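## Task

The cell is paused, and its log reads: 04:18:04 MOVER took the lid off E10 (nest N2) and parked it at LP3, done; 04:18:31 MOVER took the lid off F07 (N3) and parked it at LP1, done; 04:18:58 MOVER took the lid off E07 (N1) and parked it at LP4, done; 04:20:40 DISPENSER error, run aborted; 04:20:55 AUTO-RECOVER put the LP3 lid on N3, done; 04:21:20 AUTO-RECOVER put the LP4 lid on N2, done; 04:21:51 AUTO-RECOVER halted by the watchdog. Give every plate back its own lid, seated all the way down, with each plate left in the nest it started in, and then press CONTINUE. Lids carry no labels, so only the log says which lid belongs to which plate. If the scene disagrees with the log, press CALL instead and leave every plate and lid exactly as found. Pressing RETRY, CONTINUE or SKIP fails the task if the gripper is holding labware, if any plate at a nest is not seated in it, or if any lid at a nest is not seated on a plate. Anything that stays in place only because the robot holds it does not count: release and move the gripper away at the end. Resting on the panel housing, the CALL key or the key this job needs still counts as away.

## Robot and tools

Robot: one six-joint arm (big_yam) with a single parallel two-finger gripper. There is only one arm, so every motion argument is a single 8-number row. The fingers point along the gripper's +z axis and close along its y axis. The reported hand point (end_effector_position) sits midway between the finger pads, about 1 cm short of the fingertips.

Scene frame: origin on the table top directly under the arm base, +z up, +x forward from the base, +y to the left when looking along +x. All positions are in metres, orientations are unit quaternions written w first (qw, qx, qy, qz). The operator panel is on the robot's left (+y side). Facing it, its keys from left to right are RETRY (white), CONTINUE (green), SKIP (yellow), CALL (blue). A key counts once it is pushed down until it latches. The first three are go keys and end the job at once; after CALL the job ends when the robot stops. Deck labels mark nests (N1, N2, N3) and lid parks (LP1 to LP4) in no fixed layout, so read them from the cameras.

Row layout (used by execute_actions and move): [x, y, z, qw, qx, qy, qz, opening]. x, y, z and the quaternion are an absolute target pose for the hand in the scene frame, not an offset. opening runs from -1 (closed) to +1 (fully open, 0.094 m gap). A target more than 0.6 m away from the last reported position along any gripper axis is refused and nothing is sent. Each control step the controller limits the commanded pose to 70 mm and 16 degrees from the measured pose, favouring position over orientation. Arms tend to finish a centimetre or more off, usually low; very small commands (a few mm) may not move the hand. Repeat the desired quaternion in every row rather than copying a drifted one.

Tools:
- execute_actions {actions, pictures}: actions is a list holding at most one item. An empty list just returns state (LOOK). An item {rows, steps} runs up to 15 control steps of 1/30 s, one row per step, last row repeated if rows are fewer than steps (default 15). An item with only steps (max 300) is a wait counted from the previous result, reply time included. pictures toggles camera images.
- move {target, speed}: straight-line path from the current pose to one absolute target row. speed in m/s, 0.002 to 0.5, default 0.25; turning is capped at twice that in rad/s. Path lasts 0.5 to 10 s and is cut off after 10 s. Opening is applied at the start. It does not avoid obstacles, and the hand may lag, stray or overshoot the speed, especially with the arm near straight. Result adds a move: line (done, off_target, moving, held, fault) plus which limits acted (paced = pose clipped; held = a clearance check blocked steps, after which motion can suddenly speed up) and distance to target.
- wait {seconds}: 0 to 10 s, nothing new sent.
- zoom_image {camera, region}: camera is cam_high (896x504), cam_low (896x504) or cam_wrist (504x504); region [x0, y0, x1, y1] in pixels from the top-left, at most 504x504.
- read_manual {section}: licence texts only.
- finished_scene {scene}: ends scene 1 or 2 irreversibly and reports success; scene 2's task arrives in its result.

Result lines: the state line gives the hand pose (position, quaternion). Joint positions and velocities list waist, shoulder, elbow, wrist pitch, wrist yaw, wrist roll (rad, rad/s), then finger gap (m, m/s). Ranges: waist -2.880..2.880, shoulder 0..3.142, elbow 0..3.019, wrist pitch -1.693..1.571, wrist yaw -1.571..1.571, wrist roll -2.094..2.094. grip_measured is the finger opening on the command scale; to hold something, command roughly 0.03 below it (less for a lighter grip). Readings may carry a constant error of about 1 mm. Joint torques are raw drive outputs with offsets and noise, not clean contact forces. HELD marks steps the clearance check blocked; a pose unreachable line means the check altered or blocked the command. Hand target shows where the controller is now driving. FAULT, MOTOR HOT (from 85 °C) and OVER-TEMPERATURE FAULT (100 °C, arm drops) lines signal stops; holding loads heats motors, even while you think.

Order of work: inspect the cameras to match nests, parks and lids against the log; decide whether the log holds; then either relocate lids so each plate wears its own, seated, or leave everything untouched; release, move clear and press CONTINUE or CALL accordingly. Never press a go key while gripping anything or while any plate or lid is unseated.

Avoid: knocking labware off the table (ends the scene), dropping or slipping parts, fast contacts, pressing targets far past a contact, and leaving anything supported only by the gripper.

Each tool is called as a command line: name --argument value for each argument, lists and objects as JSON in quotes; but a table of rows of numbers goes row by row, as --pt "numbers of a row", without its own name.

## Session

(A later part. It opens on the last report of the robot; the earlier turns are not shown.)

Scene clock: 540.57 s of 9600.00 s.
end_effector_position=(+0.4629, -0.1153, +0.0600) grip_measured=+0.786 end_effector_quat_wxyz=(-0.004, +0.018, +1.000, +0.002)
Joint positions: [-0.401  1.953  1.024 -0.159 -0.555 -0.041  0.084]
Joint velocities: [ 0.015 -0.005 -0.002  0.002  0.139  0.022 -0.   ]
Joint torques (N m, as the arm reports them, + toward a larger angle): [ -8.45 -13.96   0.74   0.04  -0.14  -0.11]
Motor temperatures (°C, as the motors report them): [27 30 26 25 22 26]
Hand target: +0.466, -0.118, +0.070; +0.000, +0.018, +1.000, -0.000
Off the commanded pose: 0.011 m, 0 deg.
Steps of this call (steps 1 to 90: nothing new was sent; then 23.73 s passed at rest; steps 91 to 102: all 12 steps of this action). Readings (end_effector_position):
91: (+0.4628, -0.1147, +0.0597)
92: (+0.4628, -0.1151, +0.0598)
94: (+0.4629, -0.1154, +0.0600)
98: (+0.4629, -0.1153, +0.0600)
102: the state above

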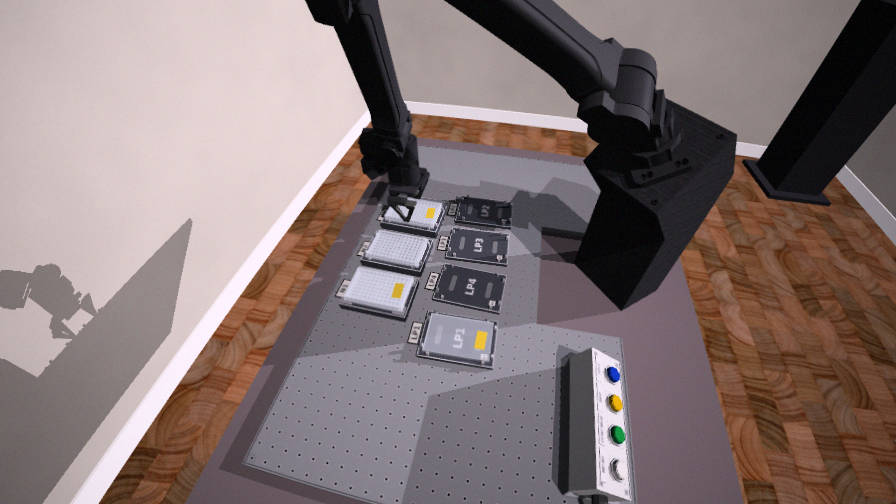

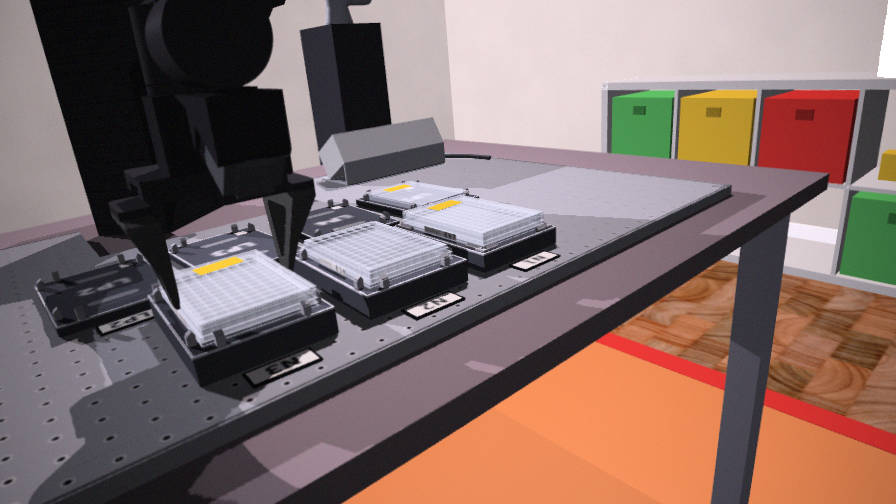

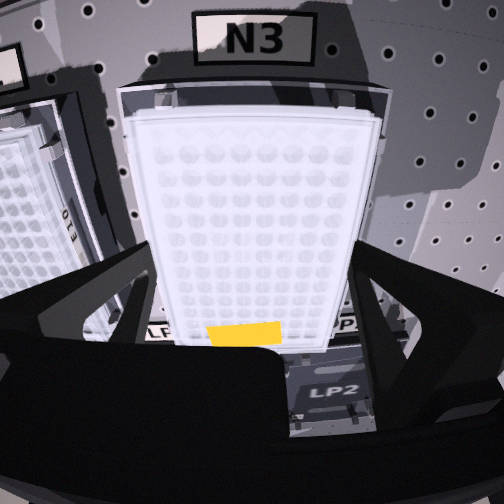

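move --target '[0.466, -0.118, 0.076, 0, 0.018, 1, 0, 0.76]' --speed 0.012

zoom_image --camera "cam_low" --region '[120, 230, 340, 370]'

Scene clock: 548.53 s of 9600.00 s.
end_effector_position=(+0.4637, -0.1147, +0.0654) grip_measured=+0.786 end_effector_quat_wxyz=(-0.004, +0.017, +1.000, +0.002)
Joint positions: [-0.405  1.94   1.021 -0.171 -0.559 -0.047  0.084]
Joint velocities: [-0.005  0.005 -0.002  0.012 -0.095 -0.051  0.   ]
Joint torques (N m, as the arm reports them, + toward a larger angle): [ -8.51 -14.45   0.94  -0.15  -0.13  -0.04]
Motor temperatures (°C, as the motors report them): [27 31 26 25 22 26]
Hand target: +0.466, -0.118, +0.076; -0.000, +0.018, +1.000, -0.000
Off the commanded pose: 0.011 m, 1 deg.
After step 90, 3.33 s passed at rest.
move: off_target

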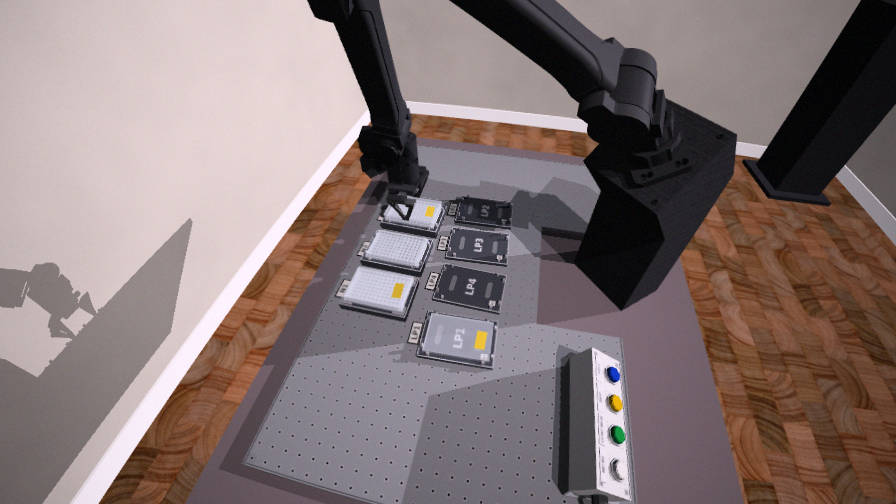

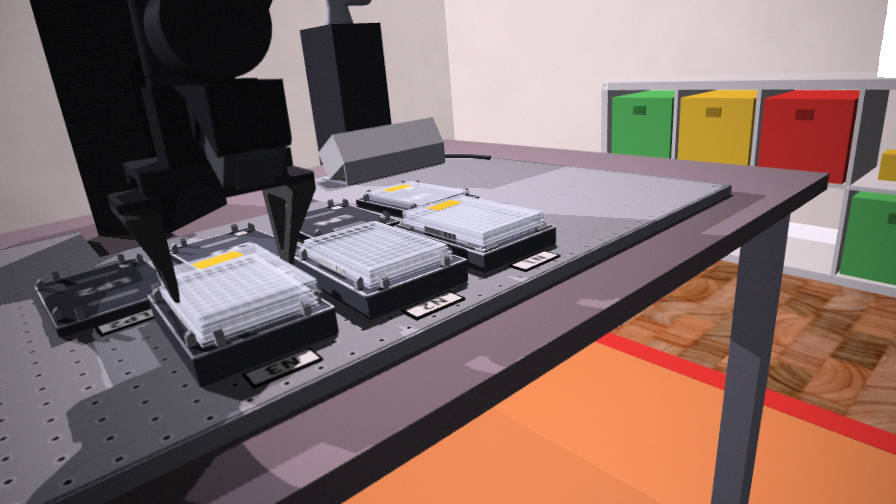

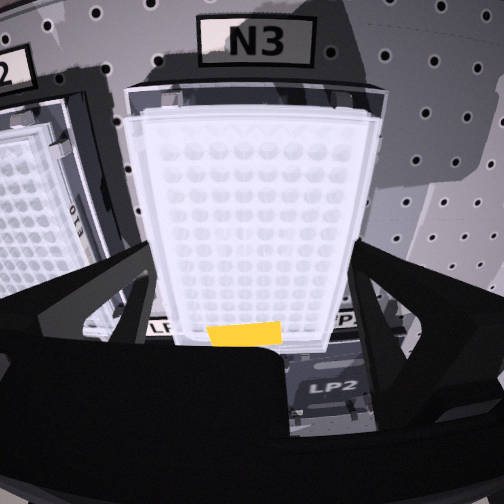

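Region (120, 230, 340, 370) of cam_low's 896x504 image, scaled by 2.291, with more detail than that image has; it fills the top 321 rows of this view, and the rest is white.

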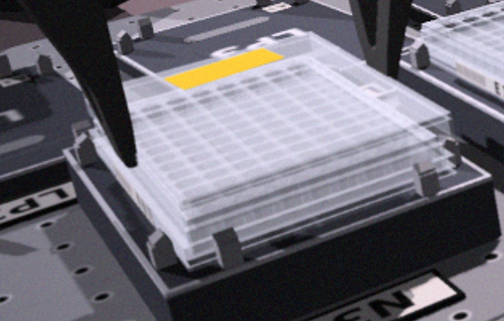

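move --target '[0.466, -0.118, 0.098, 0, 0.018, 1, 0, 0.76]' --speed 0.04

move --target '[0.468, 0.016, 0.098, 0, 0.012, 1, 0, 0.76]' --speed 0.12

move --target '[0.466, 0.019, 0.066, 0, 0.012, 1, 0, 0.76]' --speed 0.03

Scene clock: 569.23 s of 9600.00 s.
end_effector_position=(+0.4658, -0.1157, +0.0890) grip_measured=+0.786 end_effector_quat_wxyz=(-0.002, +0.017, +1.000, +0.002)
Joint positions: [-0.433  1.888  1.003 -0.216 -0.57  -0.073  0.084]
Joint velocities: [ 0.015 -0.005 -0.012 -0.007 -0.051  0.081  0.   ]
Joint torques (N m, as the arm reports them, + toward a larger angle): [ -8.2  -14.05   1.3   -0.11  -0.13  -0.08]
Motor temperatures (°C, as the motors report them): [27 31 26 25 22 26]
Hand target: +0.466, -0.118, +0.098; +0.000, +0.018, +1.000, -0.000
Off the commanded pose: 0.009 m, 0 deg.
After step 90, 16.57 s passed at rest.
move: done

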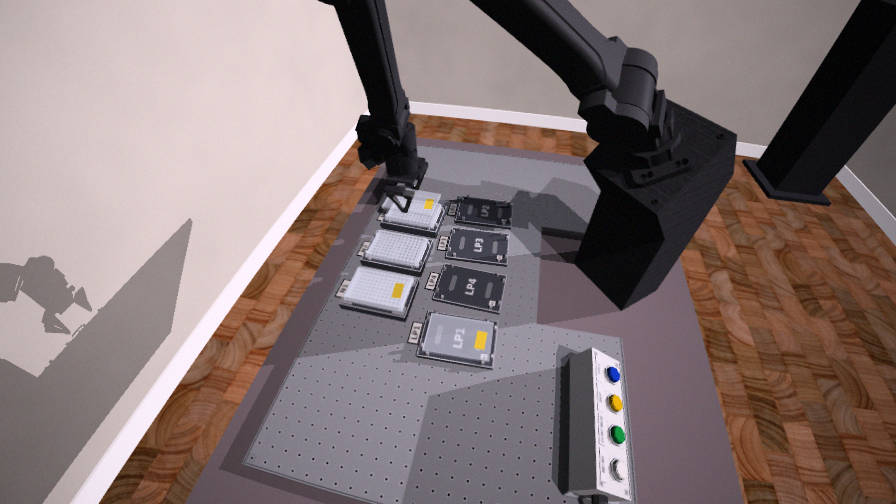

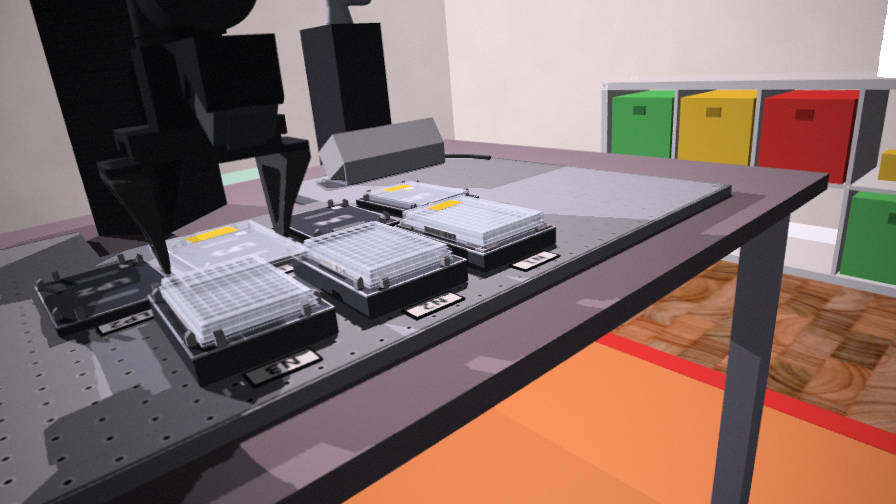

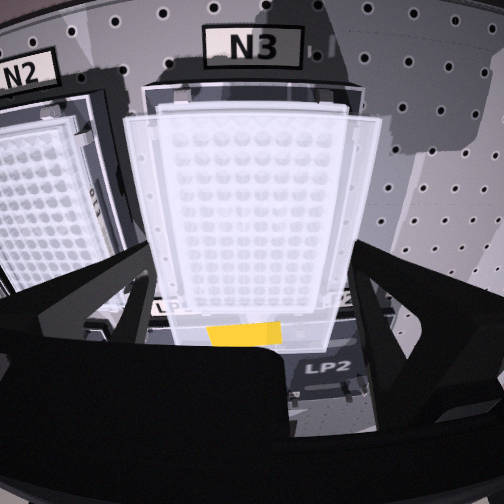

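Scene clock: 570.70 s of 9600.00 s.
end_effector_position=(+0.4641, +0.0121, +0.0956) grip_measured=+0.786 end_effector_quat_wxyz=(-0.005, +0.011, +1.000, +0.001)
Joint positions: [-0.197  1.69   0.908 -0.212 -0.449  0.143  0.084]
Joint velocities: [-0.024 -0.005 -0.007  0.002 -0.11   0.022  0.001]
Joint torques (N m, as the arm reports them, + toward a larger angle): [ -5.93 -13.99   1.2    0.51   0.09   0.12]
Motor temperatures (°C, as the motors report them): [27 31 26 25 22 26]
Hand target: +0.465, +0.016, +0.099; -0.001, +0.013, +1.000, +0.001
Off the commanded pose: 0.006 m, 1 deg.
move: done

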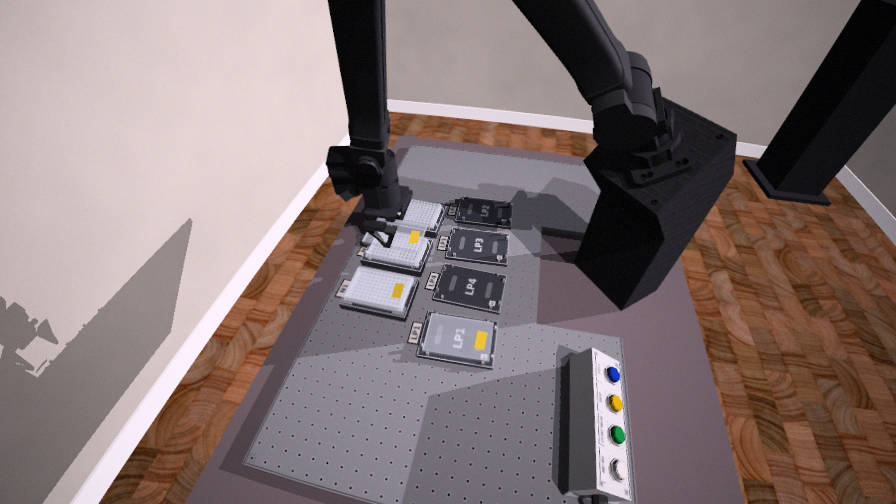

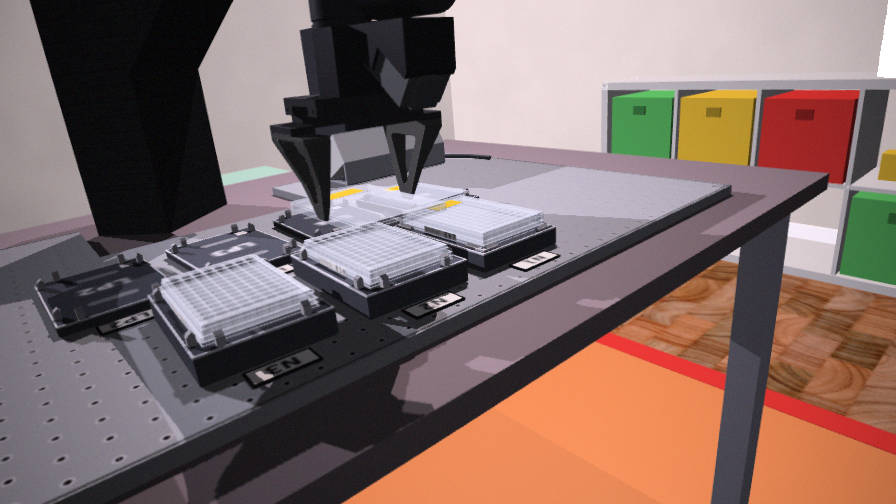

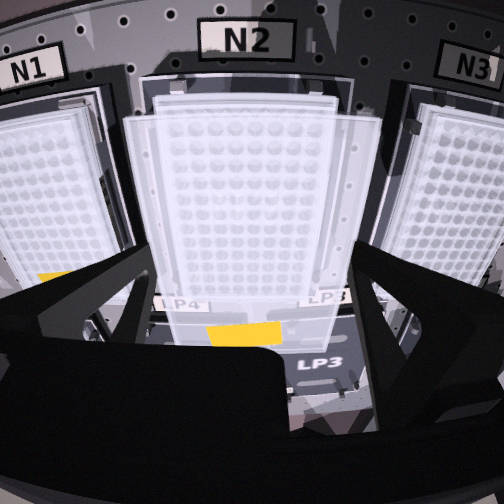

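Scene clock: 572.00 s of 9600.00 s.
end_effector_position=(+0.4640, +0.0157, +0.0751) grip_measured=+0.786 end_effector_quat_wxyz=(-0.000, +0.013, +1.000, -0.002)
Joint positions: [-0.168  1.737  0.919 -0.156 -0.427  0.179  0.084]
Joint velocities: [-0.005 -0.005 -0.022 -0.007 -0.007  0.051  0.001]
Joint torques (N m, as the arm reports them, + toward a larger angle): [ -4.49 -10.7    2.96   0.86   0.12   0.14]
Motor temperatures (°C, as the motors report them): [27 31 26 25 22 26]
Hand target: +0.466, +0.020, +0.066; -0.000, +0.012, +1.000, +0.000
Off the commanded pose: 0.010 m, 0 deg.
move: done

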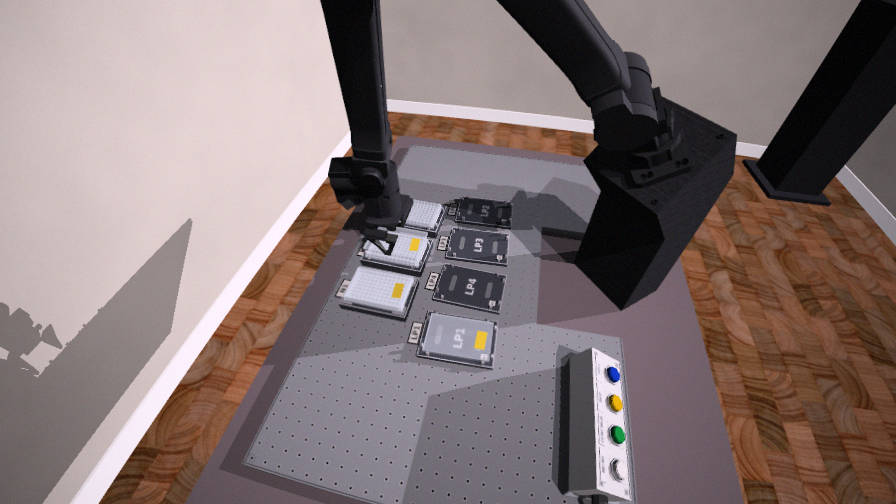

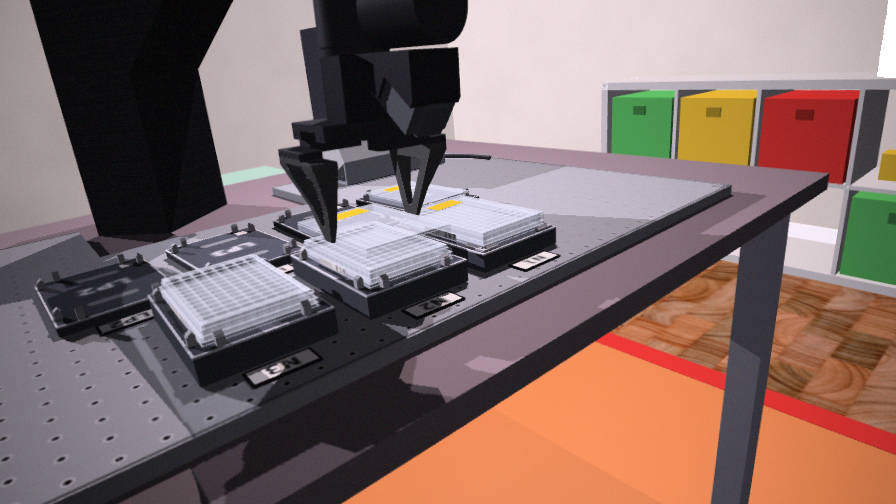

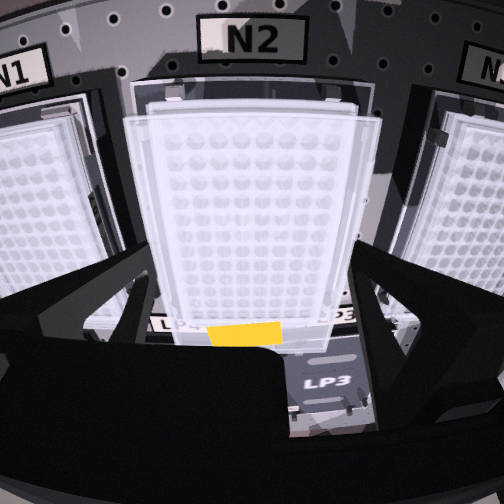

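move --target '[0.4665, 0.019, 0.057, 0, 0.012, 1, 0, 0.76]' --speed 0.015

Scene clock: 580.43 s of 9600.00 s.
end_effector_position=(+0.4655, +0.0155, +0.0668) grip_measured=+0.786 end_effector_quat_wxyz=(+0.000, +0.013, +1.000, -0.002)
Joint positions: [-0.161  1.759  0.93  -0.14  -0.422  0.186  0.084]
Joint velocities: [-0.024 -0.005  0.002  0.002 -0.007  0.066  0.001]
Joint torques (N m, as the arm reports them, + toward a larger angle): [ -4.94 -10.74   2.71   0.85   0.08   0.15]
Motor temperatures (°C, as the motors report them): [27 30 26 25 22 26]
Hand target: +0.466, +0.019, +0.057; -0.000, +0.012, +1.000, +0.000
Off the commanded pose: 0.010 m, 0 deg.
After step 90, 3.97 s passed at rest.
move: done

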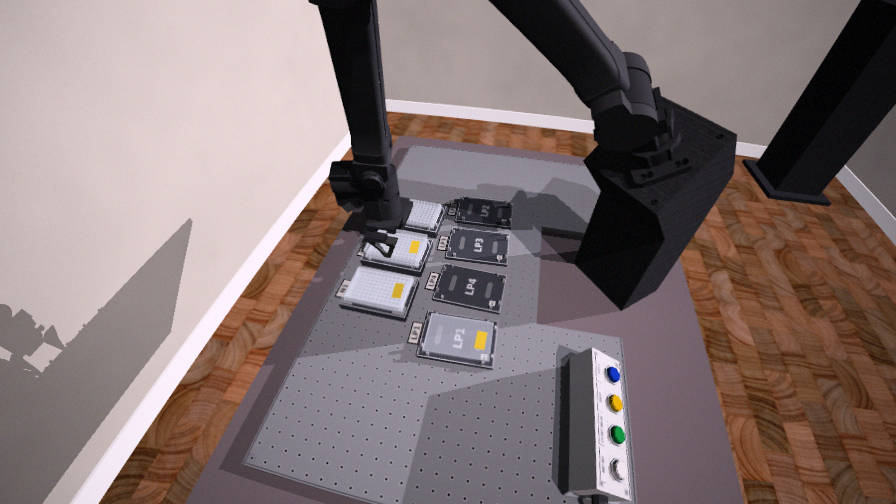

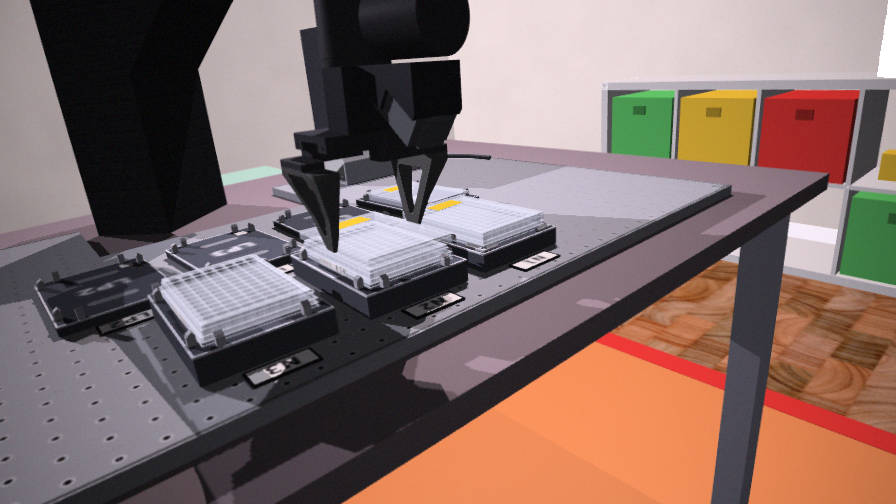

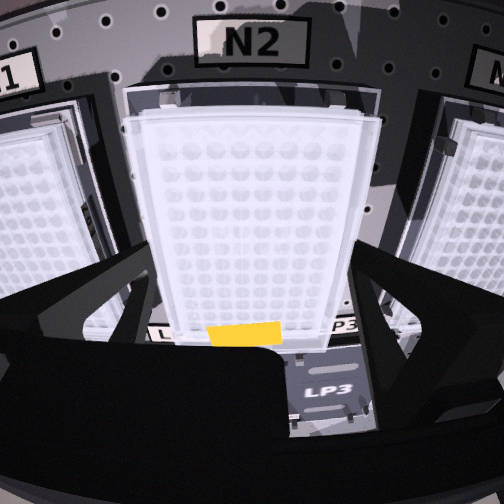

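move --target '[0.4655, 0.0192, 0.0505, 0, 0.012, 1, 0, 0.76]' --speed 0.012

zoom_image --camera "cam_low" --region '[290, 200, 470, 310]'

Scene clock: 592.83 s of 9600.00 s.
end_effector_position=(+0.4644, +0.0153, +0.0601) grip_measured=+0.786 end_effector_quat_wxyz=(+0.000, +0.014, +1.000, -0.003)
Joint positions: [-0.155  1.776  0.935 -0.126 -0.418  0.192  0.084]
Joint velocities: [ 0.005 -0.005 -0.012  0.002  0.066  0.081 -0.001]
Joint torques (N m, as the arm reports them, + toward a larger angle): [ -4.7  -10.83   2.6    1.08   0.12   0.16]
Motor temperatures (°C, as the motors report them): [27 30 26 25 22 26]
Hand target: +0.465, +0.019, +0.051; -0.000, +0.012, +1.000, +0.000
Off the commanded pose: 0.010 m, 0 deg.
After step 90, 7.70 s passed at rest.
move: done

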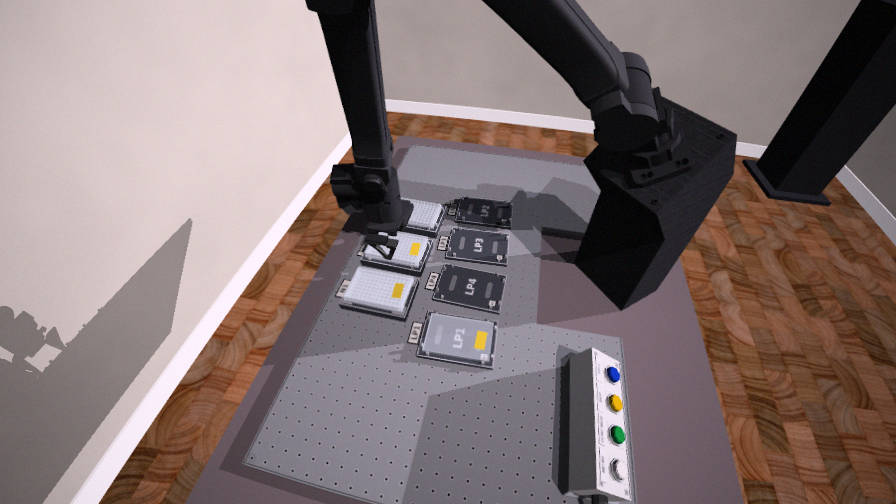

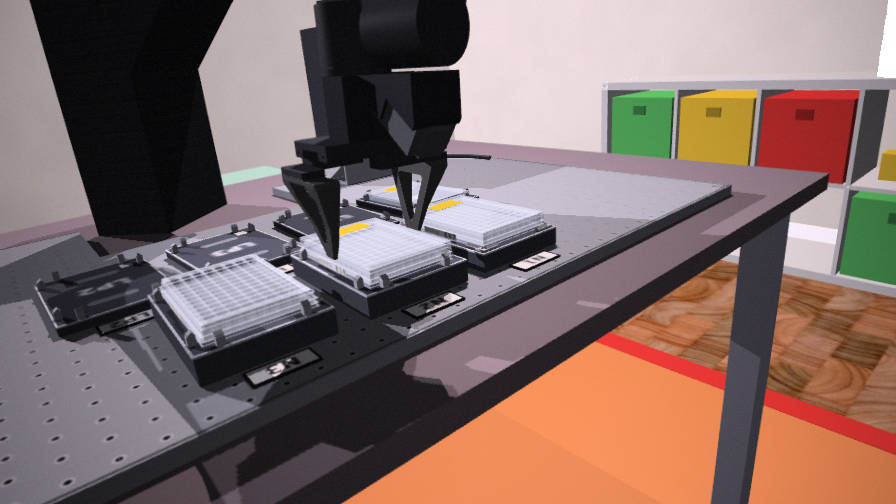

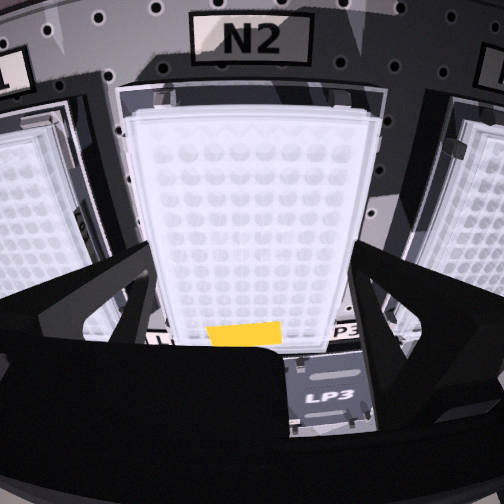

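Region (290, 200, 470, 310) of cam_low's 896x504 image, scaled by 2.800, with more detail than that image has.

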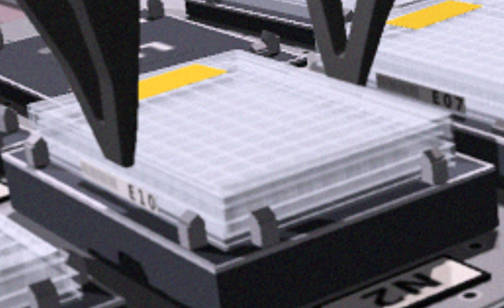

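execute_actions --actions '[{"rows": [[0.4655, 0.0192, 0.0505, 0, 0.012, 1, 0, 1]], "steps": 10}]' --pictures false

move --target '[0.4655, 0.012, 0.10, 0, 0.012, 1, 0, 1]' --speed 0.06

move --target '[0.285, 0.205, 0.09, 0, 0.012, 1, 0, 1]' --speed 0.2

Scene clock: 608.70 s of 9600.00 s.
end_effector_position=(+0.4644, +0.0153, +0.0601) grip_measured=+1.000 end_effector_quat_wxyz=(+0.000, +0.014, +1.000, -0.003)
Joint positions: [-0.155  1.776  0.935 -0.126 -0.418  0.192  0.094]
Joint velocities: [-0.005  0.005  0.017  0.002  0.022 -0.037  0.   ]
Joint torques (N m, as the arm reports them, + toward a larger angle): [ -4.47 -10.88   2.67   0.9    0.09   0.16]
Motor temperatures (°C, as the motors report them): [26 30 26 26 22 26]
Hand target: +0.465, +0.019, +0.051; -0.000, +0.012, +1.000, +0.000
Off the commanded pose: 0.010 m, 0 deg.
Steps of this call (steps 1 to 90: nothing new was sent; then 12.53 s passed at rest; steps 91 to 100: all 10 steps of this action). Readings (end_effector_position):
91: (+0.4644, +0.0153, +0.0601)
92: (+0.4644, +0.0153, +0.0601)
94: (+0.4644, +0.0153, +0.0601)
98: (+0.4644, +0.0153, +0.0601)
100: the state above

Scene clock: 609.93 s of 9600.00 s.
end_effector_position=(+0.4666, +0.0144, +0.0934) grip_measured=+1.000 end_effector_quat_wxyz=(+0.001, +0.012, +1.000, +0.001)
Joint positions: [-0.191  1.693  0.908 -0.194 -0.446  0.157  0.094]
Joint velocities: [-0.015 -0.005 -0.007  0.002 -0.051 -0.037  0.   ]
Joint torques (N m, as the arm reports them, + toward a larger angle): [ -5.95 -14.71   1.16  -0.12  -0.11  -0.06]
Motor temperatures (°C, as the motors report them): [26 30 26 26 22 26]
Hand target: +0.465, +0.012, +0.100; +0.000, +0.012, +1.000, -0.000
Off the commanded pose: 0.007 m, 0 deg.
move: done

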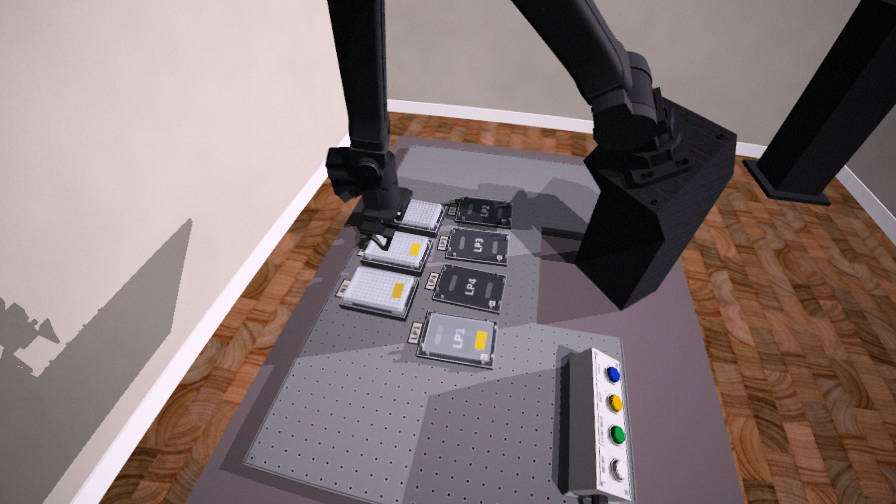

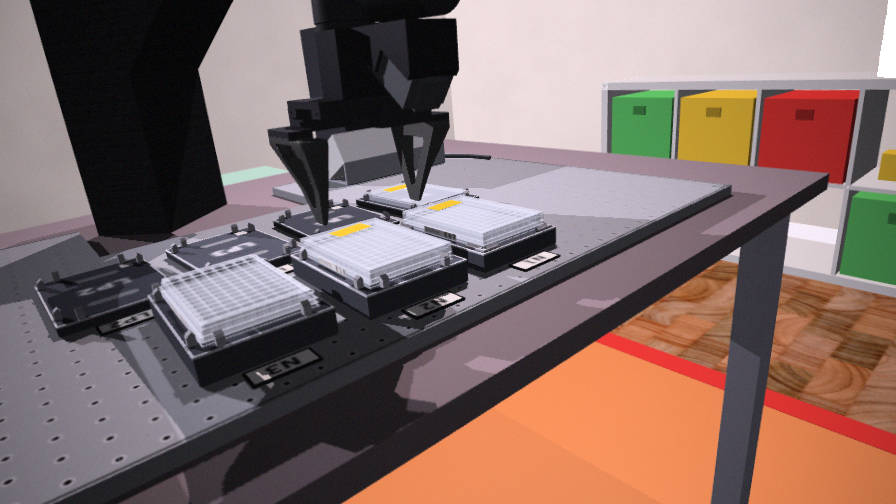

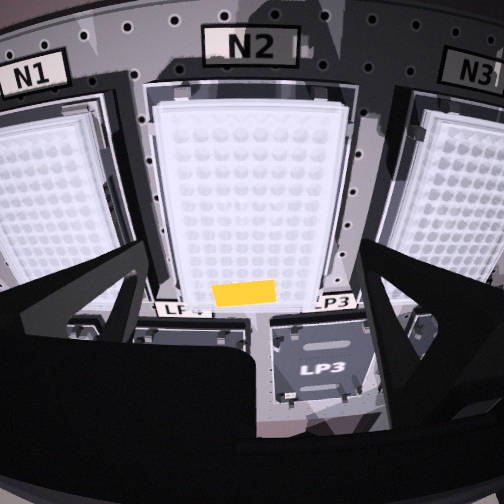

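Scene clock: 611.80 s of 9600.00 s.
end_effector_position=(+0.2767, +0.2018, +0.0859) grip_measured=+1.000 end_effector_quat_wxyz=(-0.013, +0.008, +1.000, -0.003)
Joint positions: [ 0.436  1.489  0.549  0.066 -0.065  0.657  0.094]
Joint velocities: [-0.005  0.005 -0.007  0.007  0.037  0.051  0.   ]
Joint torques (N m, as the arm reports them, + toward a larger angle): [ -1.16 -11.88  -1.85   0.98   0.14   0.18]
Motor temperatures (°C, as the motors report them): [26 30 26 26 22 26]
Hand target: +0.281, +0.203, +0.091; -0.002, +0.015, +1.000, +0.002
Off the commanded pose: 0.010 m, 2 deg.
move: done

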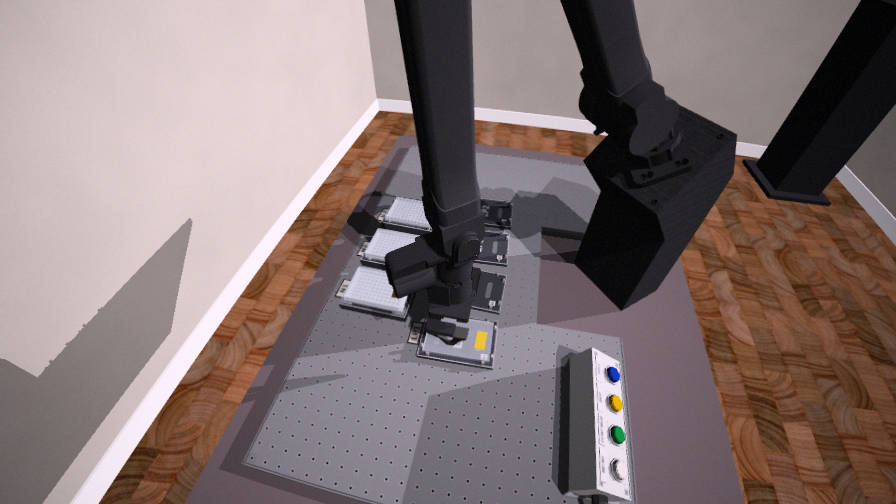

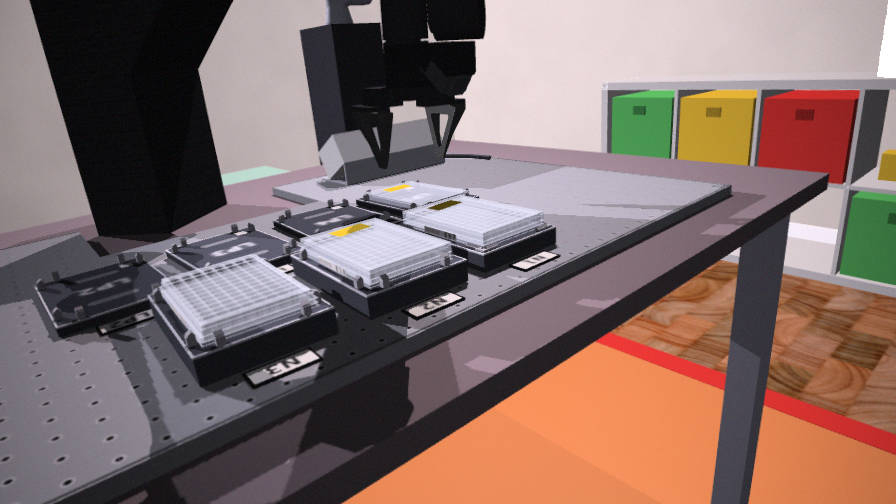

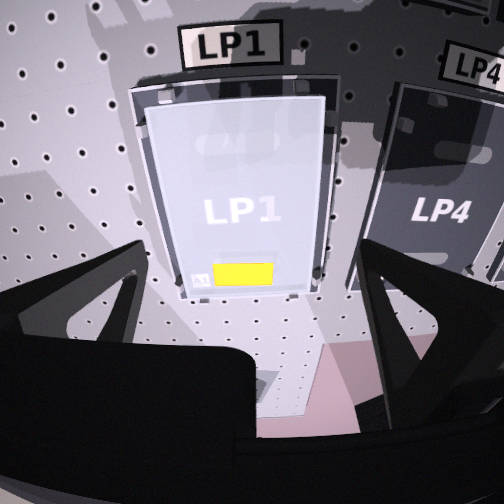

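move --target '[0.280, 0.208, 0.052, 0, -0.016, 1, 0, 1]' --speed 0.04

Scene clock: 623.70 s of 9600.00 s.
end_effector_position=(+0.2821, +0.2049, +0.0573) grip_measured=+1.000 end_effector_quat_wxyz=(-0.000, -0.007, +1.000, -0.002)
Joint positions: [ 0.445  1.597  0.588  0.155 -0.043  0.635  0.094]
Joint velocities: [-0.015 -0.015 -0.007  0.012 -0.037 -0.066  0.   ]
Joint torques (N m, as the arm reports them, + toward a larger angle): [-0.54 -8.85 -1.04  1.12  0.15 -0.04]
Motor temperatures (°C, as the motors report them): [26 30 26 26 22 26]
Hand target: +0.280, +0.209, +0.052; -0.000, -0.016, +1.000, +0.000
Off the commanded pose: 0.006 m, 1 deg.
After step 90, 7.73 s passed at rest.
move: done

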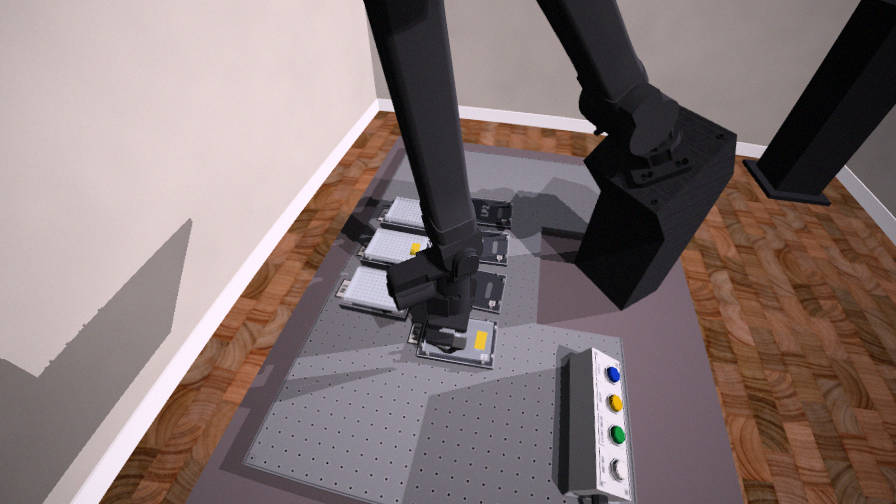

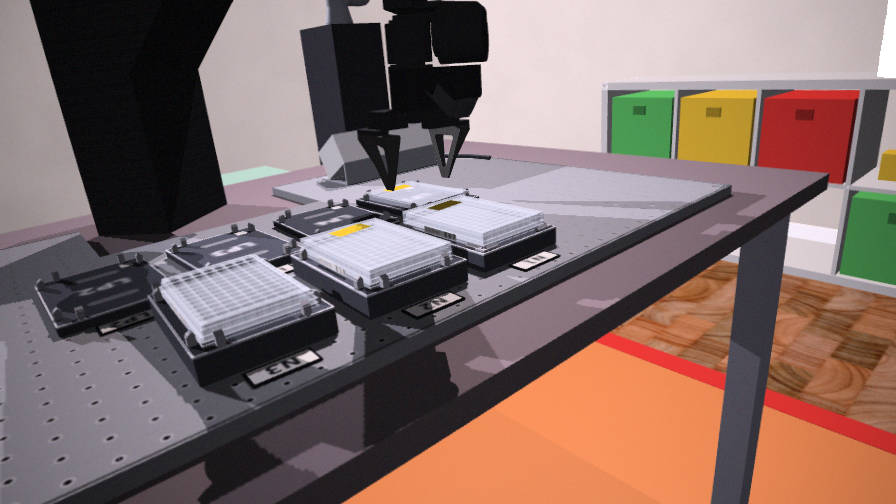

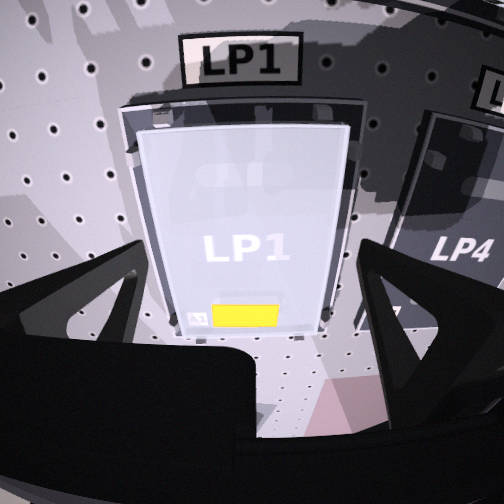

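move --target '[0.268, 0.210, 0.044, 0, -0.025, 1, 0, 1]' --speed 0.03

Scene clock: 637.70 s of 9600.00 s.
end_effector_position=(+0.2745, +0.2104, +0.0487) grip_measured=+1.000 end_effector_quat_wxyz=(+0.004, -0.017, +1.000, +0.001)
Joint positions: [ 0.472  1.63   0.588  0.199 -0.026  0.635  0.094]
Joint velocities: [ 0.005 -0.015  0.007 -0.012 -0.051  0.037  0.   ]
Joint torques (N m, as the arm reports them, + toward a larger angle): [-0.21 -8.61 -2.14  0.8   0.12 -0.01]
Motor temperatures (°C, as the motors report them): [26 30 26 26 22 26]
Hand target: +0.268, +0.210, +0.044; -0.000, -0.025, +1.000, +0.000
Off the commanded pose: 0.008 m, 1 deg.
After step 90, 10.03 s passed at rest.
move: done

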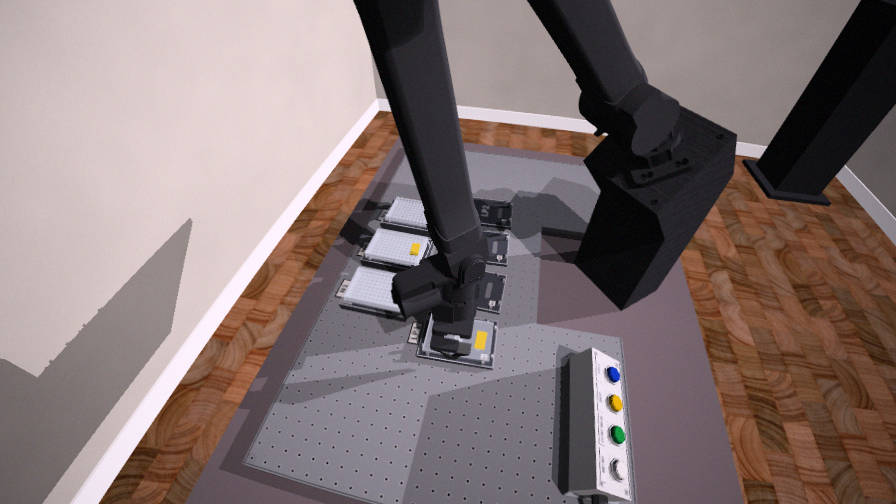

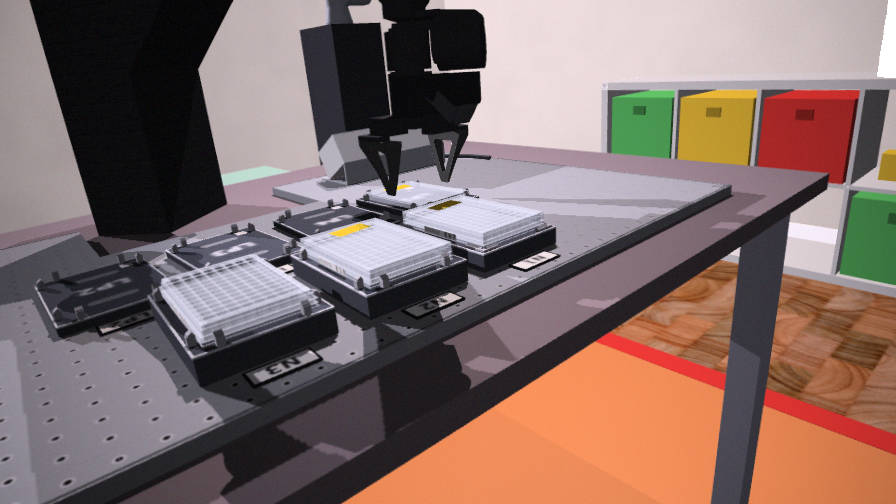

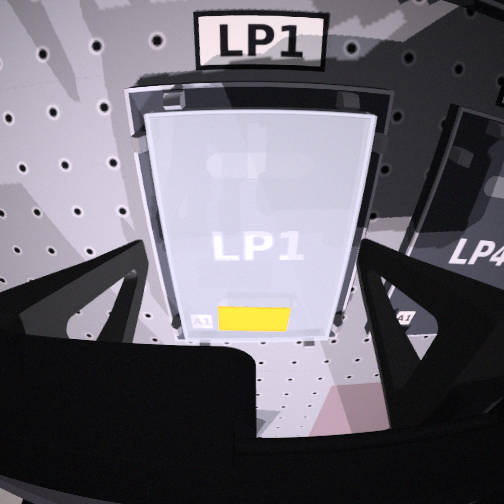

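move --target '[0.268, 0.210, 0.0325, 0, -0.025, 1, 0, 1]' --speed 0.02

Scene clock: 652.20 s of 9600.00 s.
end_effector_position=(+0.2710, +0.2071, +0.0380) grip_measured=+1.000 end_effector_quat_wxyz=(+0.001, -0.017, +1.000, -0.002)
Joint positions: [ 0.472  1.671  0.598  0.222 -0.025  0.635  0.094]
Joint velocities: [-0.005 -0.005 -0.007  0.017 -0.007  0.022  0.   ]
Joint torques (N m, as the arm reports them, + toward a larger angle): [-0.39 -8.22 -1.54  0.79  0.16 -0.06]
Motor temperatures (°C, as the motors report them): [26 30 26 26 22 26]
Hand target: +0.268, +0.210, +0.033; -0.000, -0.025, +1.000, +0.000
Off the commanded pose: 0.007 m, 1 deg.
After step 90, 10.40 s passed at rest.
move: done

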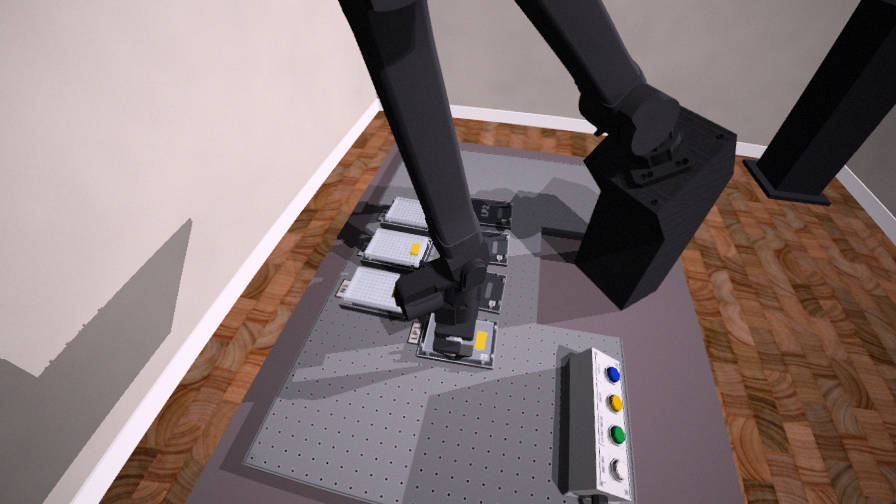

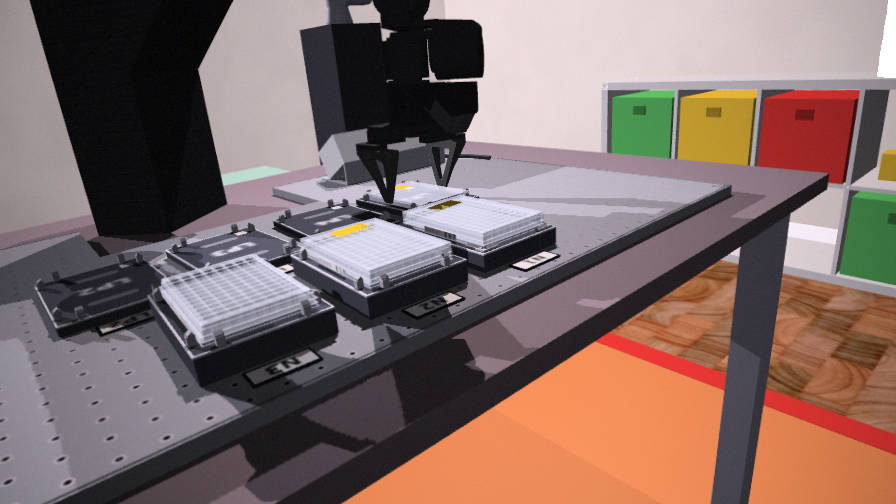

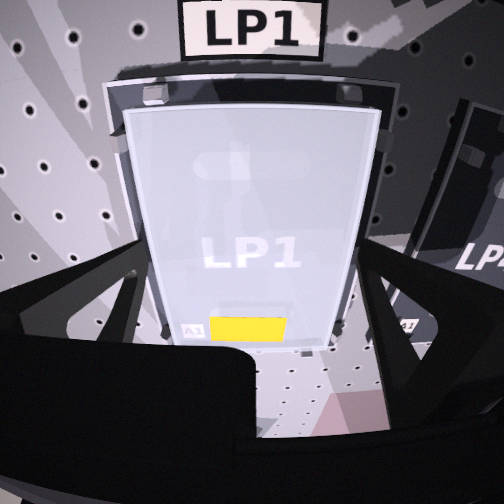

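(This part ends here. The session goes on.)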